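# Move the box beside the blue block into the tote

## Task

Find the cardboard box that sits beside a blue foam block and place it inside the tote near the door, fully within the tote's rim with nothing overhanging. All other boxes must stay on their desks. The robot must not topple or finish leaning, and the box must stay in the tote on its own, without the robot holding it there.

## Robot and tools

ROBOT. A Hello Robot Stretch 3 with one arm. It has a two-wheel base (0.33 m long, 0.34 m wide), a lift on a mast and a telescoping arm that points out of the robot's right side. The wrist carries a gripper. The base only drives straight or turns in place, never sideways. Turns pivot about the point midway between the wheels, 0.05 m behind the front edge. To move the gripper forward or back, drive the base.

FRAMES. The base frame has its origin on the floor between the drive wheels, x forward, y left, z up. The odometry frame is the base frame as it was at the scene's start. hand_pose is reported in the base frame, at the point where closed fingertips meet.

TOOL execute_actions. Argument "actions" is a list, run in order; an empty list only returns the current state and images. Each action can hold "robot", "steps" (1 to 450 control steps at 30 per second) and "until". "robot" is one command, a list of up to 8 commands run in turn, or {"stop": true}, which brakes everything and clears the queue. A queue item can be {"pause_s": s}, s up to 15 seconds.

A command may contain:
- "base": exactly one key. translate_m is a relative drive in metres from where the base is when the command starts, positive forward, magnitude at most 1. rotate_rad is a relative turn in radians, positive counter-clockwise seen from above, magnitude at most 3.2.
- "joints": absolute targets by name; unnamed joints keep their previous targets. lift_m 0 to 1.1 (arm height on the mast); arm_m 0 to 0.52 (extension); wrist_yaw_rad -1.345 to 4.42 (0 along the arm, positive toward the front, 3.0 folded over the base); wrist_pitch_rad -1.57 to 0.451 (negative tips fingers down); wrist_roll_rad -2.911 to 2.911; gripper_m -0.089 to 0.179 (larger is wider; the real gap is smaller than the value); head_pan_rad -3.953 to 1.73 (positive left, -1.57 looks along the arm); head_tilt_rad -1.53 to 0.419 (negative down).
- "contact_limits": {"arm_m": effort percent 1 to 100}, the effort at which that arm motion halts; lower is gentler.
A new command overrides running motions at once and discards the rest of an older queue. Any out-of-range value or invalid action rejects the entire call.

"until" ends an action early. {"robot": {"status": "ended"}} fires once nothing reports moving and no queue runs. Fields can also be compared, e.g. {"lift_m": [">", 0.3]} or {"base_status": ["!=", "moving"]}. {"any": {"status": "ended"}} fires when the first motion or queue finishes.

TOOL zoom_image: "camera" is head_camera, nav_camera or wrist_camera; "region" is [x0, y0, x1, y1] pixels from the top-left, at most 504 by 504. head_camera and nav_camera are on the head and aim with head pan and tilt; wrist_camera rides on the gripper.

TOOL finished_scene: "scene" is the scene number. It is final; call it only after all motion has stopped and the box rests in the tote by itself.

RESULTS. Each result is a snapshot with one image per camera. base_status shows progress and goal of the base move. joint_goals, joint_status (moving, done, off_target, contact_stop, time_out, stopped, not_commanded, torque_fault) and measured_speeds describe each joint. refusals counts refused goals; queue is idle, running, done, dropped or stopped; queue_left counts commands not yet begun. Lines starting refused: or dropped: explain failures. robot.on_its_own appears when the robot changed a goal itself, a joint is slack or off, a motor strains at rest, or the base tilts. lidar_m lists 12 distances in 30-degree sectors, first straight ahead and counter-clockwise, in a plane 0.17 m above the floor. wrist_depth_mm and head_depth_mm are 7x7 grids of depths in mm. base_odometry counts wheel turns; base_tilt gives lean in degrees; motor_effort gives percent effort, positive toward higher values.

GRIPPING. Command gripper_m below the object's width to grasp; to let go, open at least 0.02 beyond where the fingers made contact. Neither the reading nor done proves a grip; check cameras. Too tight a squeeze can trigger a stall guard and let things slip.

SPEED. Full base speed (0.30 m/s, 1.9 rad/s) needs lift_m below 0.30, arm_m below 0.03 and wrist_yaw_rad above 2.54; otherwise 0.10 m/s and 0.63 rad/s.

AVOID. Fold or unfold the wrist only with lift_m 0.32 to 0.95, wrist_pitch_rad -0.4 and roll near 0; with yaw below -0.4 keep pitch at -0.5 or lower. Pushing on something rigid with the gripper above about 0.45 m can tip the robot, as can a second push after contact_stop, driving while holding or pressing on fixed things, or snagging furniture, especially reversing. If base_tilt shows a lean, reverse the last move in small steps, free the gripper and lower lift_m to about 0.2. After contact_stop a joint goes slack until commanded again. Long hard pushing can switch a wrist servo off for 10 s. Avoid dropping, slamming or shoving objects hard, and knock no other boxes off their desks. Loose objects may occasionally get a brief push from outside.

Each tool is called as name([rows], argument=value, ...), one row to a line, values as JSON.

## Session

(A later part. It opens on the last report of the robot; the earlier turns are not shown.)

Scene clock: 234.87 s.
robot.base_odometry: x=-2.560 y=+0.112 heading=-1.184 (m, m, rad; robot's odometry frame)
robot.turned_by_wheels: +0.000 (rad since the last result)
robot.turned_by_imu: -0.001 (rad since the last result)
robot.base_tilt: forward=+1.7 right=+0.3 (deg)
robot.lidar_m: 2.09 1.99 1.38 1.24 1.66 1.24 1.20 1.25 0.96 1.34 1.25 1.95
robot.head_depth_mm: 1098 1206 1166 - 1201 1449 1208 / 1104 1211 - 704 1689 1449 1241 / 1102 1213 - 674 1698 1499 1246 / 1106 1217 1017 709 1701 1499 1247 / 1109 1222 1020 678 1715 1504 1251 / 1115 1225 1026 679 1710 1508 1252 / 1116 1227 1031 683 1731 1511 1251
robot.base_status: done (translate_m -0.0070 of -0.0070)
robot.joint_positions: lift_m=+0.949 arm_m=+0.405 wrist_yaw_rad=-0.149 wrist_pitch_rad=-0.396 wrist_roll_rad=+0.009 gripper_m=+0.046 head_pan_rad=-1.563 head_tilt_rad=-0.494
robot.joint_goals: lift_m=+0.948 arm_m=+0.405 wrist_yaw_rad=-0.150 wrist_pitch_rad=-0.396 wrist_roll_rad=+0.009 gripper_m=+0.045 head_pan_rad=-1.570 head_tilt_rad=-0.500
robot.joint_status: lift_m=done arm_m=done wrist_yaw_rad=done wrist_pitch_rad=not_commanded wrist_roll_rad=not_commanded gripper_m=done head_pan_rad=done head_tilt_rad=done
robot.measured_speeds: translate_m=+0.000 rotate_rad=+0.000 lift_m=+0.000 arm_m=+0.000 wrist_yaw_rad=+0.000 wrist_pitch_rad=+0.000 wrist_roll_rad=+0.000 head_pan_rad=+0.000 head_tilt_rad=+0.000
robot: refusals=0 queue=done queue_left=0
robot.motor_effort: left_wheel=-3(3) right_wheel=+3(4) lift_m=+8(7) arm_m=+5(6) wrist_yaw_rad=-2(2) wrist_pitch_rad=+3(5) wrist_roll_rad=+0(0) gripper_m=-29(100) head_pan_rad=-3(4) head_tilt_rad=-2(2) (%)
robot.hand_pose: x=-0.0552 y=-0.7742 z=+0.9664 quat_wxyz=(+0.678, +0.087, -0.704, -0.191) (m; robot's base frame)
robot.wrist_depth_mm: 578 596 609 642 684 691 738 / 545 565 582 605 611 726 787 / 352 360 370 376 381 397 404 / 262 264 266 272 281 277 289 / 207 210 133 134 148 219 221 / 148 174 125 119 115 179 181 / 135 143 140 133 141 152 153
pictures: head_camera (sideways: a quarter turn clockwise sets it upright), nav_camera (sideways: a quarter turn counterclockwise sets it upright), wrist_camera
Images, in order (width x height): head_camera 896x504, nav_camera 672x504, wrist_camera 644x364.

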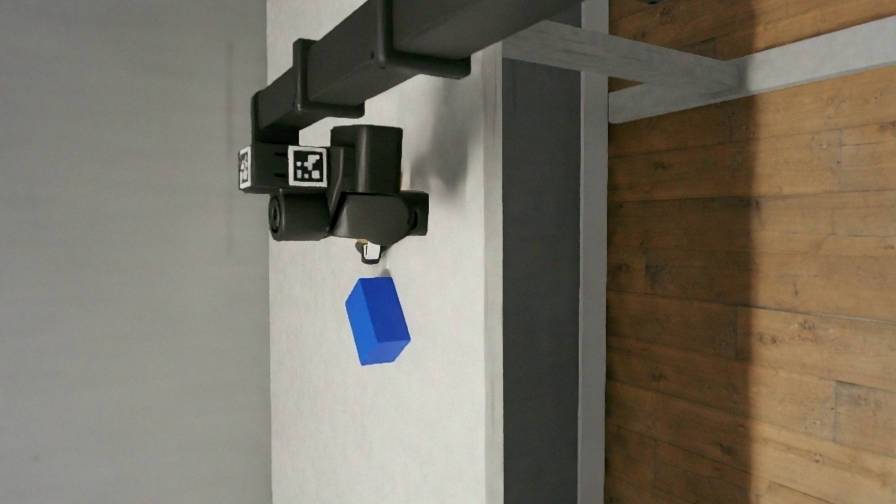

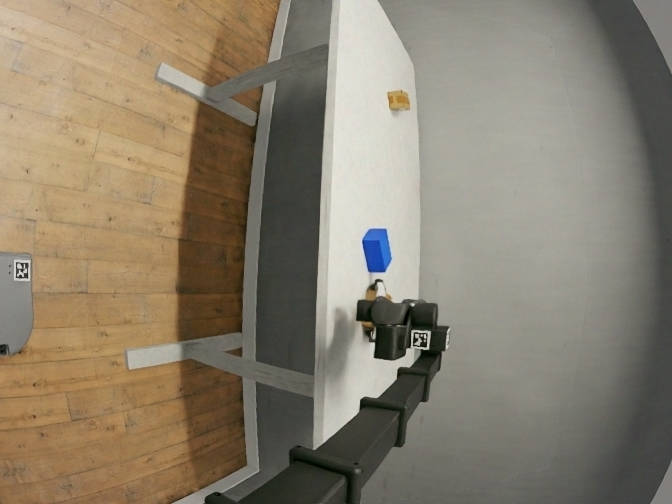

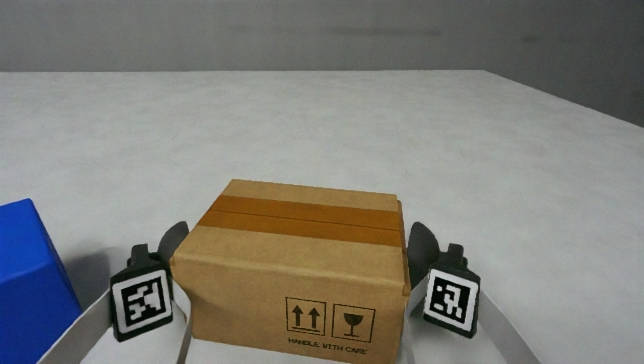

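execute_actions([
  {"robot":{"joints":{"lift_m":0.975}},"steps":450,"until":{"robot":{"status":"ended"}}},
])

Scene clock: 243.47 s.
robot.base_odometry: x=-2.560 y=+0.112 heading=-1.184 (m, m, rad; robot's odometry frame)
robot.turned_by_wheels: +0.000 (rad since the last result)
robot.turned_by_imu: -0.002 (rad since the last result)
robot.base_tilt: forward=+1.6 right=+0.3 (deg)
robot.lidar_m: 2.09 1.99 1.38 1.24 1.66 1.24 1.20 1.26 0.96 1.34 1.25 1.95
robot.head_depth_mm: 1097 1209 - 670 1196 1447 1212 / 1101 1195 880 704 1693 1453 1241 / 1108 1196 - 705 1696 1507 1249 / 1107 1219 1015 709 1697 1505 1248 / 1113 1220 1020 677 1695 1499 1250 / 1112 1228 1023 680 1704 1504 1248 / 1115 1229 1033 683 1718 1512 1258
robot.base_status: done (translate_m -0.0070 of -0.0070)
robot.joint_positions: lift_m=+0.974 arm_m=+0.405 wrist_yaw_rad=-0.149 wrist_pitch_rad=-0.408 wrist_roll_rad=+0.009 gripper_m=+0.062 head_pan_rad=-1.563 head_tilt_rad=-0.494
robot.joint_goals: lift_m=+0.975 arm_m=+0.405 wrist_yaw_rad=-0.150 wrist_pitch_rad=-0.408 wrist_roll_rad=+0.009 gripper_m=+0.061 head_pan_rad=-1.570 head_tilt_rad=-0.500
robot.joint_status: lift_m=done arm_m=done wrist_yaw_rad=done wrist_pitch_rad=not_commanded wrist_roll_rad=not_commanded gripper_m=done head_pan_rad=done head_tilt_rad=done
robot.measured_speeds: translate_m=+0.000 rotate_rad=+0.000 lift_m=+0.000 arm_m=+0.000 wrist_yaw_rad=+0.000 wrist_pitch_rad=+0.000 wrist_roll_rad=+0.000 head_pan_rad=+0.000 head_tilt_rad=+0.000
robot: refusals=0 queue=done queue_left=0
robot.on_its_own: gripper_m is held at +0.061, not at your +0.045, by its stall guard, which is not easing now
robot.motor_effort: left_wheel=-3(3) right_wheel=+3(3) lift_m=+35(40) arm_m=+4(5) wrist_yaw_rad=-1(2) wrist_pitch_rad=+6(7) wrist_roll_rad=+0(0) gripper_m=-21(29) head_pan_rad=-4(3) head_tilt_rad=-2(2) (%)
robot.hand_pose: x=-0.0550 y=-0.7729 z=+0.9891 quat_wxyz=(+0.677, +0.091, -0.704, -0.195) (m; robot's base frame)
robot.wrist_depth_mm: 585 597 628 652 664 692 735 / 600 612 653 674 679 729 773 / 401 412 416 430 434 450 493 / 301 303 308 314 317 324 327 / 240 242 135 137 152 253 255 / 147 202 125 120 116 210 213 / 136 167 139 131 166 177 178
pictures: head_camera (sideways: a quarter turn clockwise sets it upright), nav_camera (sideways: a quarter turn counterclockwise sets it upright), wrist_camera
Images, in order (width x height): head_camera 896x504, nav_camera 672x504, wrist_camera 644x364.

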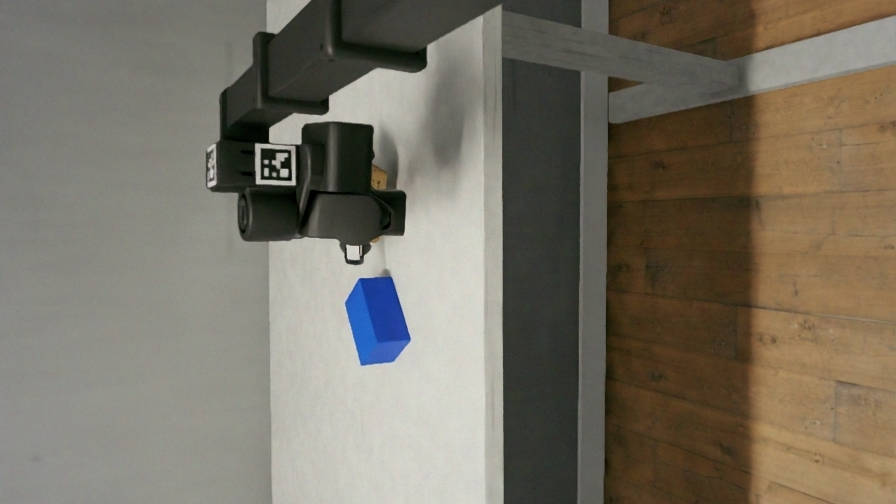

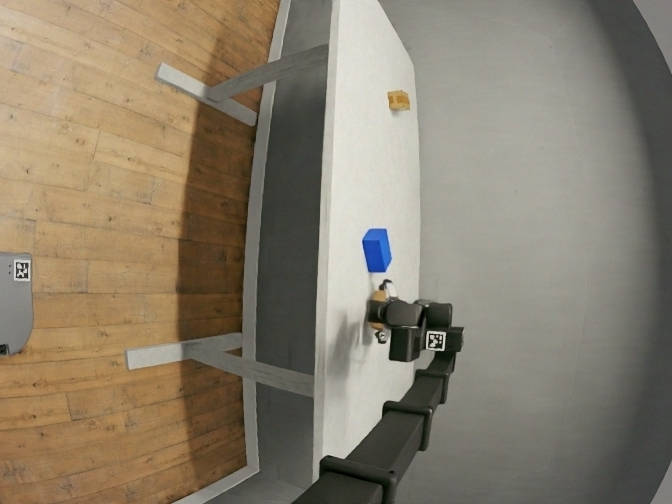

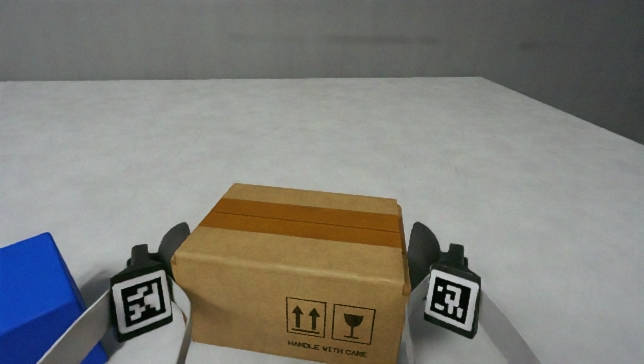

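execute_actions([
  {"robot":{"joints":{"arm_m":0.0,"head_pan_rad":0.0,"head_tilt_rad":-0.9}},"steps":450,"until":{"robot":{"arm_m":["<",0.07]}}},
  {"robot":{"base":{"rotate_rad":2.19},"joints":{"lift_m":0.29}},"steps":450,"until":{"robot":{"lift_m":["<",0.9]}}},
  {"robot":{"joints":{"wrist_yaw_rad":2.6}},"steps":450,"until":{"robot":{"base_status":["!=","moving"]}}},
  {"robot":{"base":{"translate_m":0.3}},"steps":450,"until":{"robot":{"status":"ended"}}},
])

Scene clock: 293.33 s.
robot.base_odometry: x=-2.400 y=+0.365 heading=+1.006 (m, m, rad; robot's odometry frame)
robot.turned_by_wheels: +2.190 (rad since the last result)
robot.turned_by_imu: +2.163 (rad since the last result)
robot.base_tilt: forward=+1.7 right=+0.3 (deg)
robot.lidar_m: 1.31 1.04 1.02 1.10 1.16 1.15 1.55 2.29 2.40 1.28 1.30 0.98
robot.head_depth_mm: 2613 2228 1846 1566 1365 1217 1093 / 2203 2243 1845 1575 1367 1214 1094 / 1843 2113 1848 1582 1378 1219 1095 / 1583 1861 1859 1583 1382 1218 1089 / 1375 1582 1771 1585 1380 1229 1097 / 1215 1377 1586 1593 1388 1226 1103 / 1093 1219 1383 1530 1391 1234 1102
robot.base_status: done (translate_m +0.3000 of +0.3000)
robot.joint_positions: lift_m=+0.291 arm_m=+0.000 wrist_yaw_rad=+2.598 wrist_pitch_rad=-0.409 wrist_roll_rad=+0.009 gripper_m=+0.065 head_pan_rad=-0.007 head_tilt_rad=-0.890
robot.joint_goals: lift_m=+0.290 arm_m=+0.000 wrist_yaw_rad=+2.600 wrist_pitch_rad=-0.409 wrist_roll_rad=+0.009 gripper_m=+0.064 head_pan_rad=+0.000 head_tilt_rad=-0.900
robot.joint_status: lift_m=done arm_m=done wrist_yaw_rad=done wrist_pitch_rad=not_commanded wrist_roll_rad=not_commanded gripper_m=done head_pan_rad=done head_tilt_rad=done
robot.measured_speeds: translate_m=+0.000 rotate_rad=+0.000 lift_m=+0.000 arm_m=+0.000 wrist_yaw_rad=+0.000 wrist_pitch_rad=+0.000 wrist_roll_rad=+0.000 head_pan_rad=+0.000 head_tilt_rad=+0.000
robot: refusals=0 queue=done queue_left=0
robot.on_its_own: gripper_m is held at +0.064, not at your +0.045, by its stall guard, which is not easing now
robot.motor_effort: left_wheel=-3(9) right_wheel=+4(12) lift_m=+9(37) arm_m=-4(4) wrist_yaw_rad=+3(4) wrist_pitch_rad=+7(7) wrist_roll_rad=+0(0) gripper_m=-21(22) head_pan_rad=+3(34) head_tilt_rad=-3(21) (%)
robot.hand_pose: x=+0.0954 y=+0.0477 z=+0.3054 quat_wxyz=(+0.324, +0.708, -0.049, +0.625) (m; robot's base frame)
robot.wrist_depth_mm: - 987 972 963 967 937 926 / - - - - - 995 974 / - - - - - - - / 818 831 836 829 839 870 876 / 644 652 134 137 153 678 690 / 538 556 126 120 116 562 569 / 466 460 139 131 449 485 483
pictures: head_camera (sideways: a quarter turn clockwise sets it upright), nav_camera (sideways: a quarter turn counterclockwise sets it upright), wrist_camera
Images, in order (width x height): head_camera 896x504, nav_camera 672x504, wrist_camera 644x364.

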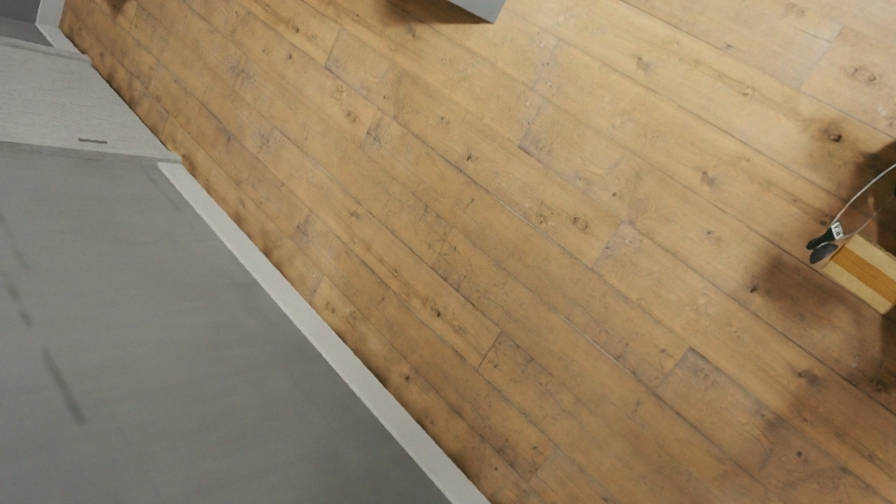

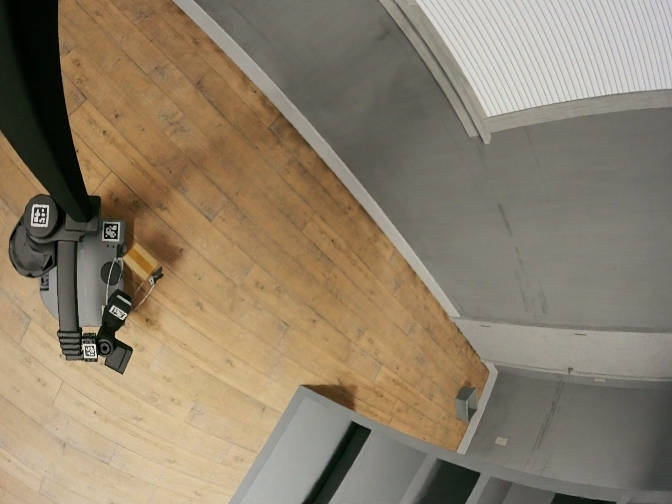

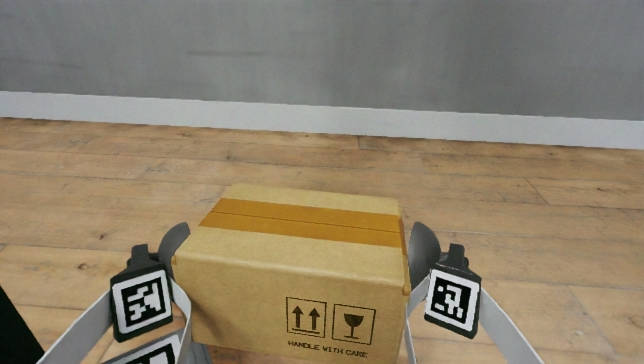

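execute_actions([
  {"robot":[{"base":{"translate_m":0.93},"joints":{"head_tilt_rad":-0.8}},{"base":{"rotate_rad":-0.635}}],"steps":450,"until":{"robot":{"status":"ended"}}},
  {"robot":{"base":{"translate_m":1.0}},"steps":450,"until":{"robot":{"translate_m":[">=",0.4]}}},
  {"robot":{"base":{"translate_m":1.0}},"steps":450,"until":{"robot":{"status":"ended"}}},
])

Scene clock: 319.73 s.
robot.base_odometry: x=-0.593 y=+1.661 heading=+0.371 (m, m, rad; robot's odometry frame)
robot.turned_by_wheels: -0.635 (rad since the last result)
robot.turned_by_imu: -0.632 (rad since the last result)
robot.base_tilt: forward=+1.7 right=+0.2 (deg)
robot.lidar_m: 1.02 0.64 0.47 0.46 0.47 0.67 1.87 0.85 1.00 2.74 1.45 1.06
robot.head_depth_mm: 877 1020 1213 1493 1441 1249 1103 / 877 1013 1210 1491 1443 1254 1111 / 875 1019 1206 1490 1449 1257 1107 / 874 1013 1206 1483 1429 1230 1110 / 872 1010 1205 1480 1445 1242 1115 / 868 1009 1197 1480 1457 1261 1117 / 870 1008 1194 1379 1363 1218 1117
robot.base_status: done (translate_m +1.0000 of +1.0000)
robot.joint_positions: lift_m=+0.291 arm_m=+0.000 wrist_yaw_rad=+2.598 wrist_pitch_rad=-0.409 wrist_roll_rad=+0.009 gripper_m=+0.065 head_pan_rad=-0.007 head_tilt_rad=-0.802
robot.joint_goals: lift_m=+0.290 arm_m=+0.000 wrist_yaw_rad=+2.600 wrist_pitch_rad=-0.409 wrist_roll_rad=+0.009 gripper_m=+0.064 head_pan_rad=+0.000 head_tilt_rad=-0.800
robot.joint_status: lift_m=done arm_m=done wrist_yaw_rad=done wrist_pitch_rad=not_commanded wrist_roll_rad=not_commanded gripper_m=done head_pan_rad=done head_tilt_rad=done
robot.measured_speeds: translate_m=+0.000 rotate_rad=+0.000 lift_m=+0.000 arm_m=+0.000 wrist_yaw_rad=+0.000 wrist_pitch_rad=+0.000 wrist_roll_rad=+0.000 head_pan_rad=+0.000 head_tilt_rad=+0.000
robot: refusals=0 queue=done queue_left=0
robot.on_its_own: gripper_m is held at +0.064, not at your +0.045, by its stall guard, which is not easing now
robot.motor_effort: left_wheel=+2(8) right_wheel=-4(12) lift_m=+9(9) arm_m=-3(4) wrist_yaw_rad=+2(3) wrist_pitch_rad=+7(7) wrist_roll_rad=+0(0) gripper_m=-20(21) head_pan_rad=+3(1) head_tilt_rad=+1(11) (%)
robot.hand_pose: x=+0.0953 y=+0.0477 z=+0.3054 quat_wxyz=(+0.324, +0.708, -0.049, +0.625) (m; robot's base frame)
robot.wrist_depth_mm: 384 422 479 560 668 849 774 / 402 447 516 612 729 891 805 / 423 487 544 664 825 957 839 / 450 512 585 681 803 878 826 / 478 551 135 136 152 547 540 / 505 535 125 120 116 511 562 / 472 465 138 131 451 466 405
pictures: head_camera (sideways: a quarter turn clockwise sets it upright), nav_camera (sideways: a quarter turn counterclockwise sets it upright), wrist_camera
Images, in order (width x height): head_camera 896x504, nav_camera 672x504, wrist_camera 644x364.

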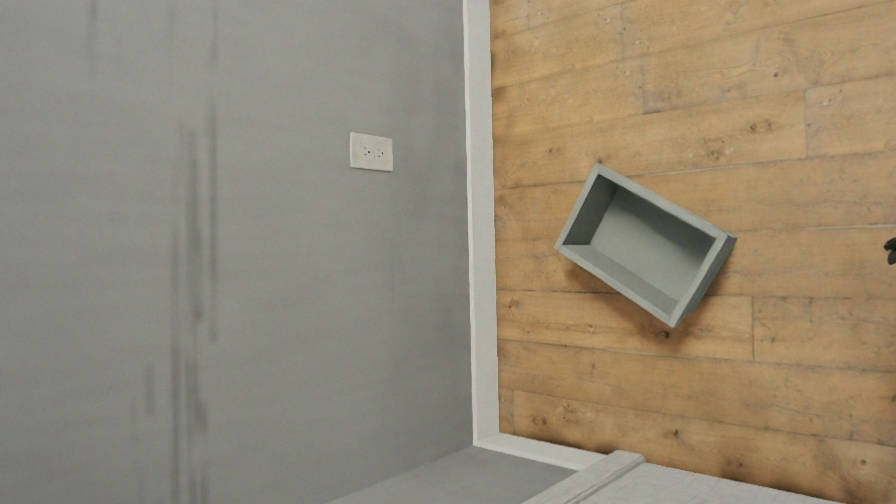

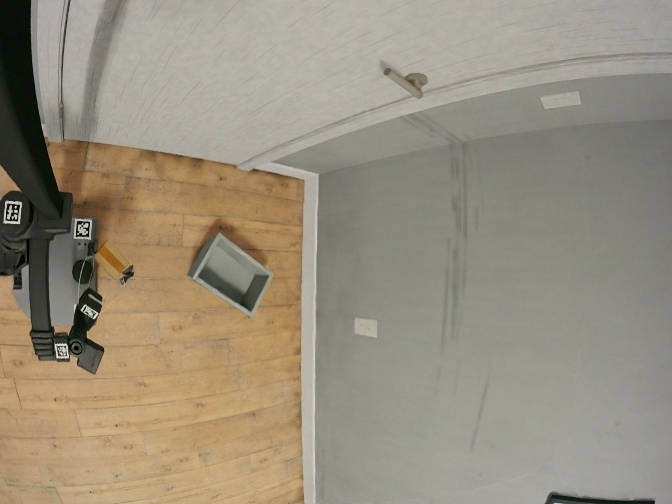

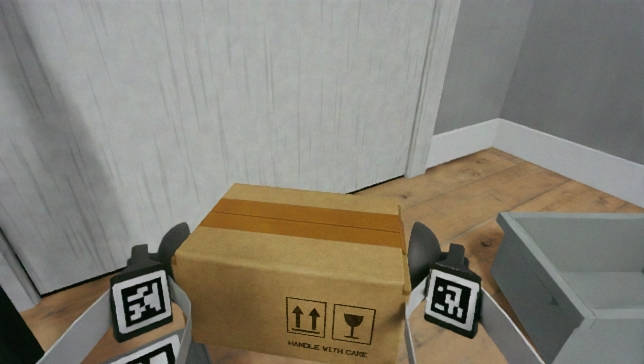

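execute_actions([
  {"robot":{"base":{"rotate_rad":1.585},"joints":{"lift_m":0.38,"head_pan_rad":-1.57,"head_tilt_rad":-1.0}},"steps":450,"until":{"robot":{"lift_m":[">",0.33]}}},
  {"robot":{"joints":{"wrist_yaw_rad":1.07,"arm_m":0.42}},"steps":450,"until":{"robot":{"arm_m":[">",0.15]}}},
  {"robot":{"joints":{"wrist_pitch_rad":-1.55}},"steps":450,"until":{"robot":{"status":"ended"}}},
])

Scene clock: 365.77 s.
robot.base_odometry: x=-0.593 y=+1.661 heading=+1.956 (m, m, rad; robot's odometry frame)
robot.turned_by_wheels: +1.585 (rad since the last result)
robot.turned_by_imu: +1.565 (rad since the last result)
robot.base_tilt: forward=+1.7 right=+0.3 (deg)
robot.lidar_m: 0.46 0.47 0.68 1.90 0.88 1.00 2.60 1.44 1.06 1.02 0.64 0.47
robot.head_depth_mm: 952 1151 1450 1469 1313 1189 1094 / 951 1151 1448 1474 1319 1197 - / 955 1150 1394 1392 1305 1209 - / 951 1147 1446 1451 1298 1209 1100 / 954 1153 1445 1485 1306 1194 1089 / 953 1158 1449 1488 1332 1204 1098 / 953 1154 1312 1262 1252 1172 1093
robot.base_status: done (rotate_rad +1.5849 of +1.5850)
robot.joint_positions: lift_m=+0.379 arm_m=+0.420 wrist_yaw_rad=+1.071 wrist_pitch_rad=-1.544 wrist_roll_rad=+0.009 gripper_m=+0.065 head_pan_rad=-1.563 head_tilt_rad=-0.988
robot.joint_goals: lift_m=+0.380 arm_m=+0.420 wrist_yaw_rad=+1.070 wrist_pitch_rad=-1.550 wrist_roll_rad=+0.009 gripper_m=+0.064 head_pan_rad=-1.570 head_tilt_rad=-1.000
robot.joint_status: lift_m=done arm_m=done wrist_yaw_rad=done wrist_pitch_rad=done wrist_roll_rad=not_commanded gripper_m=done head_pan_rad=done head_tilt_rad=done
robot.measured_speeds: translate_m=+0.000 rotate_rad=+0.000 lift_m=+0.000 arm_m=+0.000 wrist_yaw_rad=+0.000 wrist_pitch_rad=+0.000 wrist_roll_rad=+0.000 head_pan_rad=+0.000 head_tilt_rad=+0.000
robot: refusals=0 queue=done queue_left=0
robot.on_its_own: gripper_m is held at +0.064, not at your +0.045, by its stall guard, which is not easing now
robot.motor_effort: left_wheel=-3(9) right_wheel=+3(11) lift_m=+35(34) arm_m=+4(6) wrist_yaw_rad=-1(3) wrist_pitch_rad=-2(7) wrist_roll_rad=+0(0) gripper_m=-21(20) head_pan_rad=-4(35) head_tilt_rad=-4(19) (%)
robot.hand_pose: x=-0.0366 y=-0.5566 z=+0.2610 quat_wxyz=(+0.687, +0.682, -0.187, -0.169) (m; robot's base frame)
robot.wrist_depth_mm: 396 397 403 406 416 420 425 / 402 403 323 335 331 421 428 / 408 408 407 414 420 429 441 / 414 410 375 422 421 434 441 / 421 423 134 136 151 445 445 / 432 432 126 119 116 449 452 / 437 441 140 132 446 459 461
pictures: head_camera (sideways: a quarter turn clockwise sets it upright), nav_camera (sideways: a quarter turn counterclockwise sets it upright), wrist_camera
Images, in order (width x height): head_camera 896x504, nav_camera 672x504, wrist_camera 644x364.

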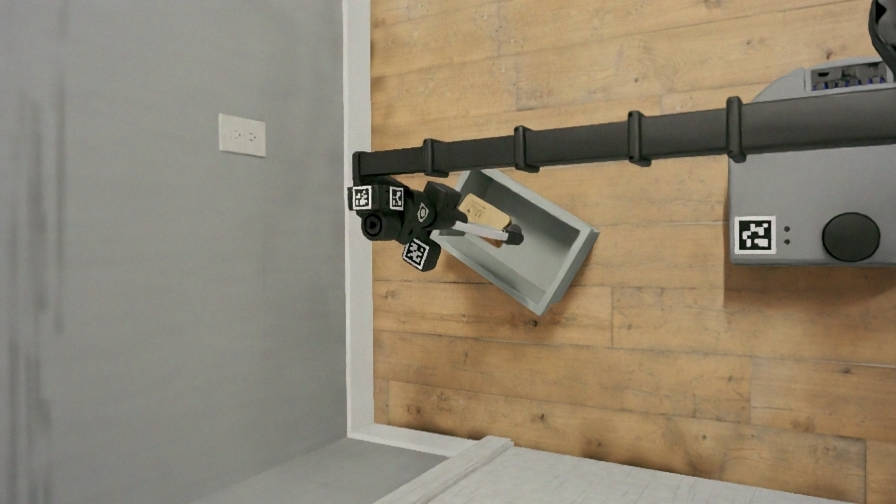

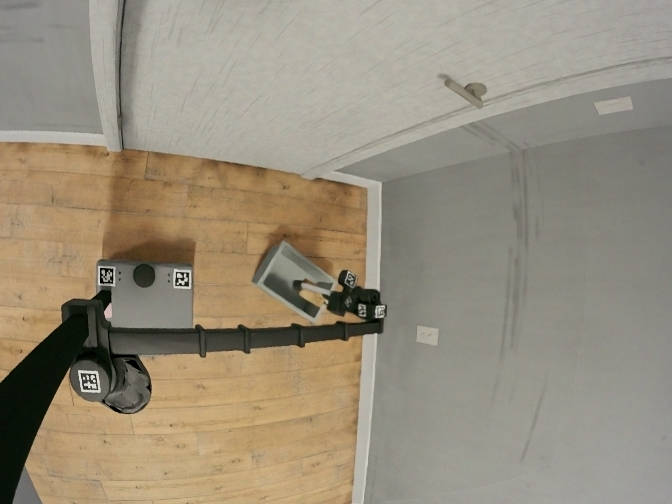

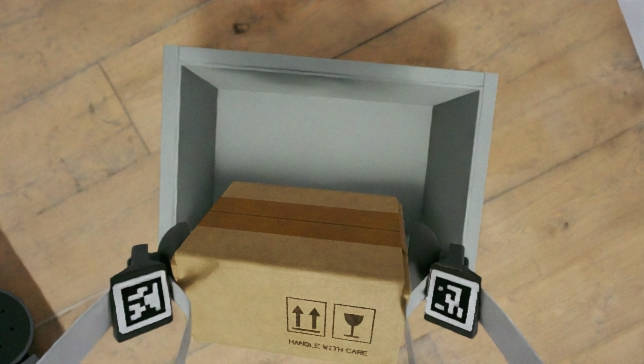

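execute_actions([
  {"robot":{"base":{"translate_m":0.021},"joints":{"arm_m":0.453,"lift_m":0.185}},"steps":450,"until":{"robot":{"status":"ended"}}},
])

Scene clock: 386.20 s.
robot.base_odometry: x=-0.601 y=+1.680 heading=+1.956 (m, m, rad; robot's odometry frame)
robot.turned_by_wheels: +0.000 (rad since the last result)
robot.turned_by_imu: -0.001 (rad since the last result)
robot.base_tilt: forward=+1.7 right=+0.2 (deg)
robot.lidar_m: 0.44 0.45 0.65 1.82 0.88 1.00 2.62 1.45 1.06 1.02 0.62 0.45
robot.head_depth_mm: 951 1152 1447 1474 1308 1187 1093 / 953 1149 1440 1470 1315 1197 - / 957 1146 1450 1500 1301 1208 - / 955 1151 1446 1507 1280 1204 1104 / 954 1151 1448 1476 1325 1197 1094 / 954 1147 1444 1484 1331 1199 1091 / 951 1117 1255 1203 1199 1170 1082
robot.base_status: done (translate_m +0.0210 of +0.0210)
robot.joint_positions: lift_m=+0.186 arm_m=+0.453 wrist_yaw_rad=+1.071 wrist_pitch_rad=-1.544 wrist_roll_rad=+0.009 gripper_m=+0.065 head_pan_rad=-1.563 head_tilt_rad=-0.988
robot.joint_goals: lift_m=+0.185 arm_m=+0.453 wrist_yaw_rad=+1.070 wrist_pitch_rad=-1.550 wrist_roll_rad=+0.009 gripper_m=+0.064 head_pan_rad=-1.570 head_tilt_rad=-1.000
robot.joint_status: lift_m=done arm_m=done wrist_yaw_rad=done wrist_pitch_rad=done wrist_roll_rad=not_commanded gripper_m=done head_pan_rad=done head_tilt_rad=done
robot.measured_speeds: translate_m=+0.000 rotate_rad=+0.000 lift_m=+0.000 arm_m=+0.000 wrist_yaw_rad=+0.000 wrist_pitch_rad=+0.000 wrist_roll_rad=+0.000 head_pan_rad=+0.000 head_tilt_rad=+0.000
robot: refusals=0 queue=done queue_left=0
robot.on_its_own: gripper_m is held at +0.064, not at your +0.045, by its stall guard, which is not easing now
robot.motor_effort: left_wheel=-3(5) right_wheel=+4(10) lift_m=+9(34) arm_m=+5(6) wrist_yaw_rad=-1(2) wrist_pitch_rad=-1(2) wrist_roll_rad=+0(0) gripper_m=-20(20) head_pan_rad=-3(5) head_tilt_rad=-4(4) (%)
robot.hand_pose: x=-0.0367 y=-0.5895 z=+0.0677 quat_wxyz=(+0.687, +0.682, -0.187, -0.169) (m; robot's base frame)
robot.wrist_depth_mm: 102 103 104 105 107 108 226 / 168 174 156 141 129 119 111 / 183 220 222 225 227 215 155 / 185 223 227 227 230 224 153 / 188 225 134 136 150 219 152 / 192 223 125 120 117 203 149 / 188 219 140 132 229 202 148
pictures: head_camera (sideways: a quarter turn clockwise sets it upright), nav_camera (sideways: a quarter turn counterclockwise sets it upright), wrist_camera
Images, in order (width x height): head_camera 896x504, nav_camera 672x504, wrist_camera 644x364.

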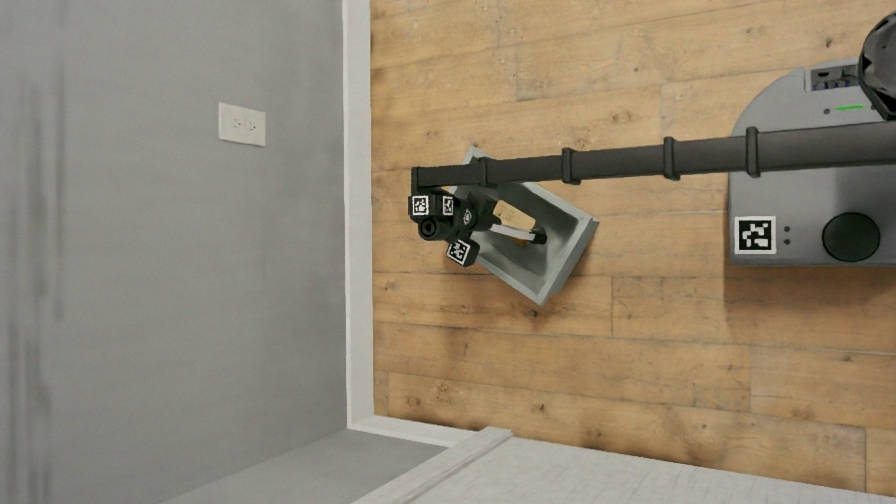

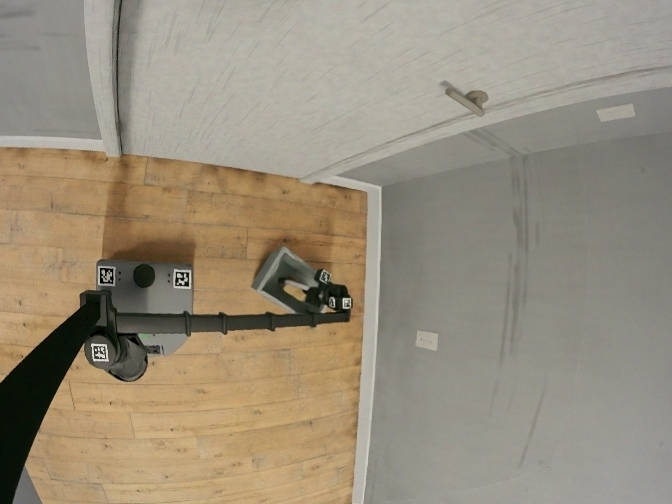

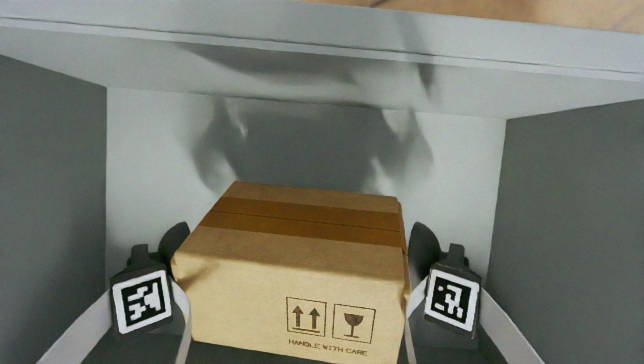

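execute_actions([
  {"robot":{"joints":{"lift_m":0.158}},"steps":450,"until":{"robot":{"status":"ended"}}},
])

Scene clock: 393.13 s.
robot.base_odometry: x=-0.601 y=+1.680 heading=+1.956 (m, m, rad; robot's odometry frame)
robot.turned_by_wheels: +0.000 (rad since the last result)
robot.turned_by_imu: -0.001 (rad since the last result)
robot.base_tilt: forward=+1.6 right=+0.2 (deg)
robot.lidar_m: 0.44 0.45 0.65 1.82 0.88 1.00 2.62 1.44 1.06 1.03 0.62 0.45
robot.head_depth_mm: 952 1150 1441 1471 1314 1188 1094 / 955 1152 1450 1478 1319 1202 - / 954 1149 1448 1500 1301 1211 - / 952 1147 1440 1504 1297 1204 1098 / 955 1151 1447 1484 1323 1196 1092 / 954 1152 1449 1485 1331 1200 1093 / 951 1124 1261 1200 1196 1172 1079
robot.base_status: done (translate_m +0.0210 of +0.0210)
robot.joint_positions: lift_m=+0.159 arm_m=+0.453 wrist_yaw_rad=+1.071 wrist_pitch_rad=-1.544 wrist_roll_rad=+0.009 gripper_m=+0.065 head_pan_rad=-1.563 head_tilt_rad=-0.988
robot.joint_goals: lift_m=+0.158 arm_m=+0.453 wrist_yaw_rad=+1.070 wrist_pitch_rad=-1.550 wrist_roll_rad=+0.009 gripper_m=+0.064 head_pan_rad=-1.570 head_tilt_rad=-1.000
robot.joint_status: lift_m=done arm_m=done wrist_yaw_rad=done wrist_pitch_rad=done wrist_roll_rad=not_commanded gripper_m=done head_pan_rad=done head_tilt_rad=done
robot.measured_speeds: translate_m=+0.000 rotate_rad=+0.000 lift_m=+0.000 arm_m=+0.000 wrist_yaw_rad=+0.000 wrist_pitch_rad=+0.000 wrist_roll_rad=+0.000 head_pan_rad=+0.000 head_tilt_rad=+0.000
robot: refusals=0 queue=done queue_left=0
robot.on_its_own: gripper_m is held at +0.064, not at your +0.045, by its stall guard, which is not easing now
robot.motor_effort: left_wheel=-3(3) right_wheel=+3(4) lift_m=+9(9) arm_m=+5(5) wrist_yaw_rad=+0(1) wrist_pitch_rad=-2(1) wrist_roll_rad=+0(0) gripper_m=-20(21) head_pan_rad=-4(3) head_tilt_rad=-4(4) (%)
robot.hand_pose: x=-0.0367 y=-0.5895 z=+0.0407 quat_wxyz=(+0.687, +0.682, -0.187, -0.169) (m; robot's base frame)
robot.wrist_depth_mm: 106 92 87 82 80 81 81 / 167 175 156 142 129 119 110 / 183 194 196 198 201 198 156 / 186 197 197 201 202 204 153 / 188 199 134 135 150 207 152 / 191 201 125 119 116 204 149 / 188 206 141 132 213 200 147
pictures: head_camera (sideways: a quarter turn clockwise sets it upright), nav_camera (sideways: a quarter turn counterclockwise sets it upright), wrist_camera
Images, in order (width x height): head_camera 896x504, nav_camera 672x504, wrist_camera 644x364.

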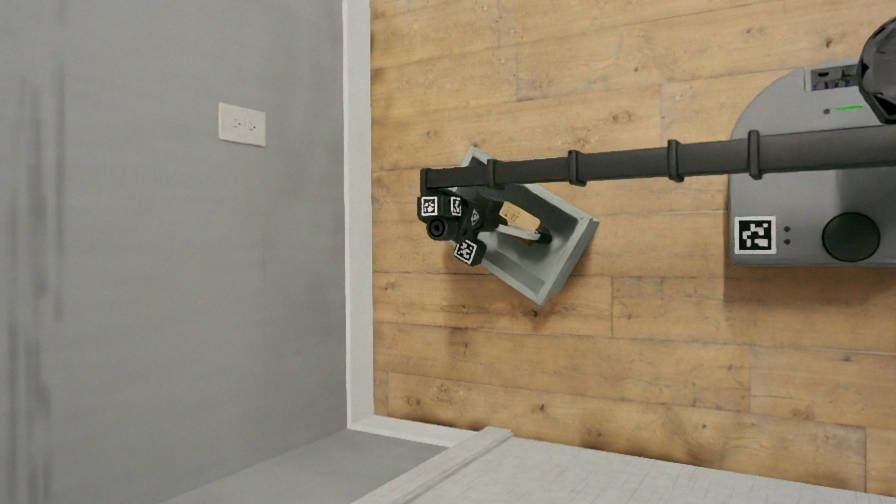

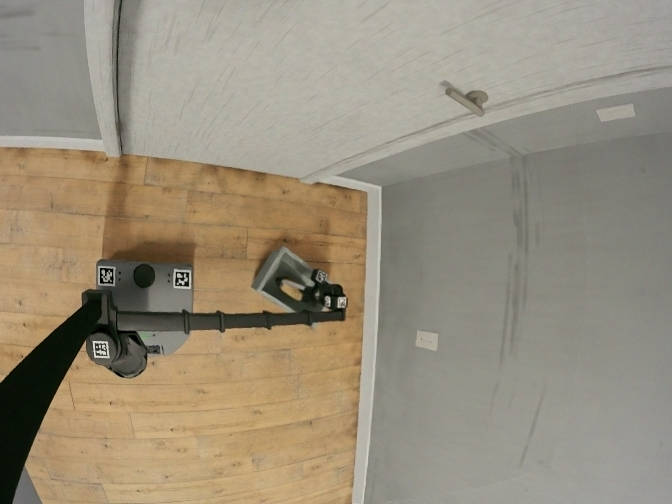

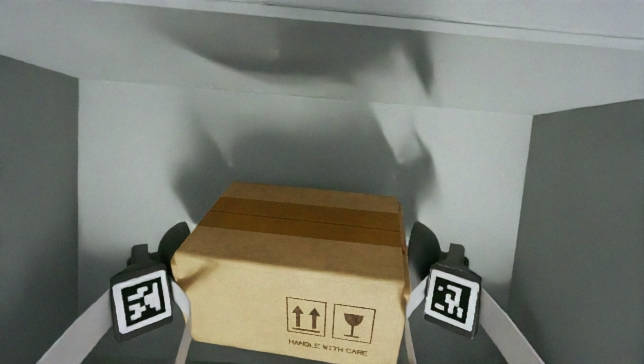

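execute_actions([
  {"robot":{"joints":{"lift_m":0.151}},"steps":60,"until":{"robot":{"status":"ended"}}},
  {"robot":{"joints":{"gripper_m":0.135}},"steps":90,"until":{"robot":{"status":"ended"}}},
  {"robot":{"joints":{"lift_m":0.30}},"steps":200,"until":{"robot":{"status":"ended"}}},
])

Scene clock: 403.13 s.
robot.base_odometry: x=-0.601 y=+1.680 heading=+1.956 (m, m, rad; robot's odometry frame)
robot.turned_by_wheels: +0.000 (rad since the last result)
robot.turned_by_imu: -0.002 (rad since the last result)
robot.base_tilt: forward=+1.8 right=+0.3 (deg)
robot.lidar_m: 0.43 0.45 0.65 1.82 0.88 1.01 2.61 1.44 1.06 1.02 0.62 0.45
robot.head_depth_mm: 951 1146 1443 1472 1312 1188 1096 / 949 1150 1447 1474 1317 1208 - / 951 1149 1441 1420 1299 1211 - / 957 1148 1443 1431 1299 1213 1104 / 954 1155 1450 1489 1332 1197 1090 / 952 1152 1450 1489 1327 1201 1092 / 952 1120 1262 1199 1193 1171 1081
robot.base_status: done (translate_m +0.0210 of +0.0210)
robot.joint_positions: lift_m=+0.299 arm_m=+0.453 wrist_yaw_rad=+1.071 wrist_pitch_rad=-1.545 wrist_roll_rad=+0.009 gripper_m=+0.135 head_pan_rad=-1.563 head_tilt_rad=-0.988
robot.joint_goals: lift_m=+0.300 arm_m=+0.453 wrist_yaw_rad=+1.070 wrist_pitch_rad=-1.550 wrist_roll_rad=+0.009 gripper_m=+0.135 head_pan_rad=-1.570 head_tilt_rad=-1.000
robot.joint_status: lift_m=done arm_m=done wrist_yaw_rad=done wrist_pitch_rad=done wrist_roll_rad=not_commanded gripper_m=done head_pan_rad=done head_tilt_rad=done
robot.measured_speeds: translate_m=+0.000 rotate_rad=+0.000 lift_m=+0.000 arm_m=+0.000 wrist_yaw_rad=+0.000 wrist_pitch_rad=+0.000 wrist_roll_rad=+0.000 head_pan_rad=+0.000 head_tilt_rad=+0.000
robot: refusals=0 queue=done queue_left=0
robot.motor_effort: left_wheel=-3(3) right_wheel=+4(4) lift_m=+35(36) arm_m=+4(5) wrist_yaw_rad=-1(1) wrist_pitch_rad=-1(1) wrist_roll_rad=+0(0) gripper_m=+0(83) head_pan_rad=-3(4) head_tilt_rad=-4(4) (%)
robot.hand_pose: x=-0.0368 y=-0.5896 z=+0.1811 quat_wxyz=(+0.687, +0.682, -0.187, -0.169) (m; robot's base frame)
robot.wrist_depth_mm: 317 323 323 334 336 339 340 / 322 215 230 334 337 337 346 / 330 260 335 337 340 241 347 / 336 264 340 284 342 257 361 / 341 253 343 350 349 274 365 / 343 - 322 334 356 369 369 / 352 230 235 245 253 260 372
pictures: head_camera (sideways: a quarter turn clockwise sets it upright), nav_camera (sideways: a quarter turn counterclockwise sets it upright), wrist_camera
Images, in order (width x height): head_camera 896x504, nav_camera 672x504, wrist_camera 644x364.

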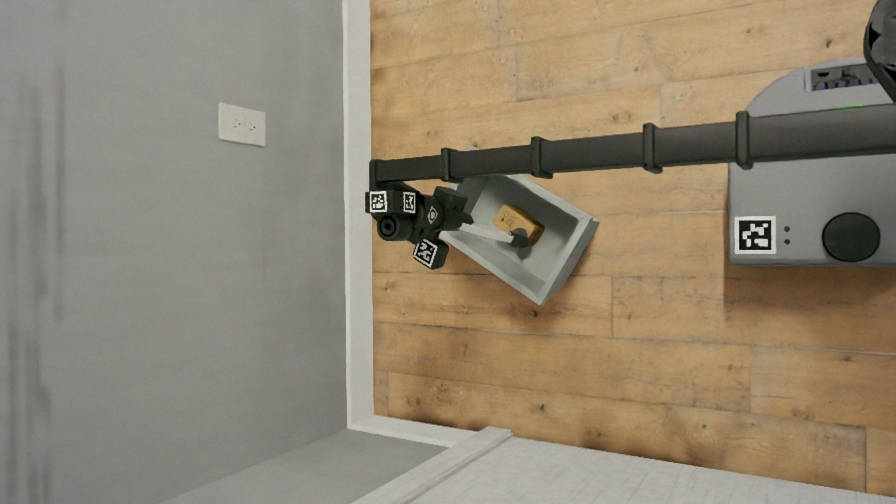

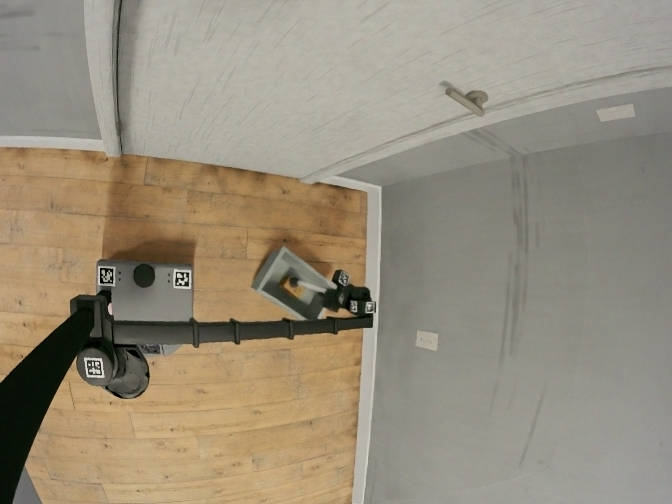

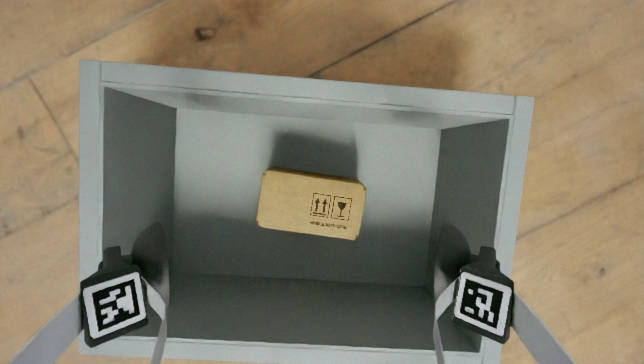

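The box is in the tote.

finished_scene(scene=1)

The scene is finished: the task was done.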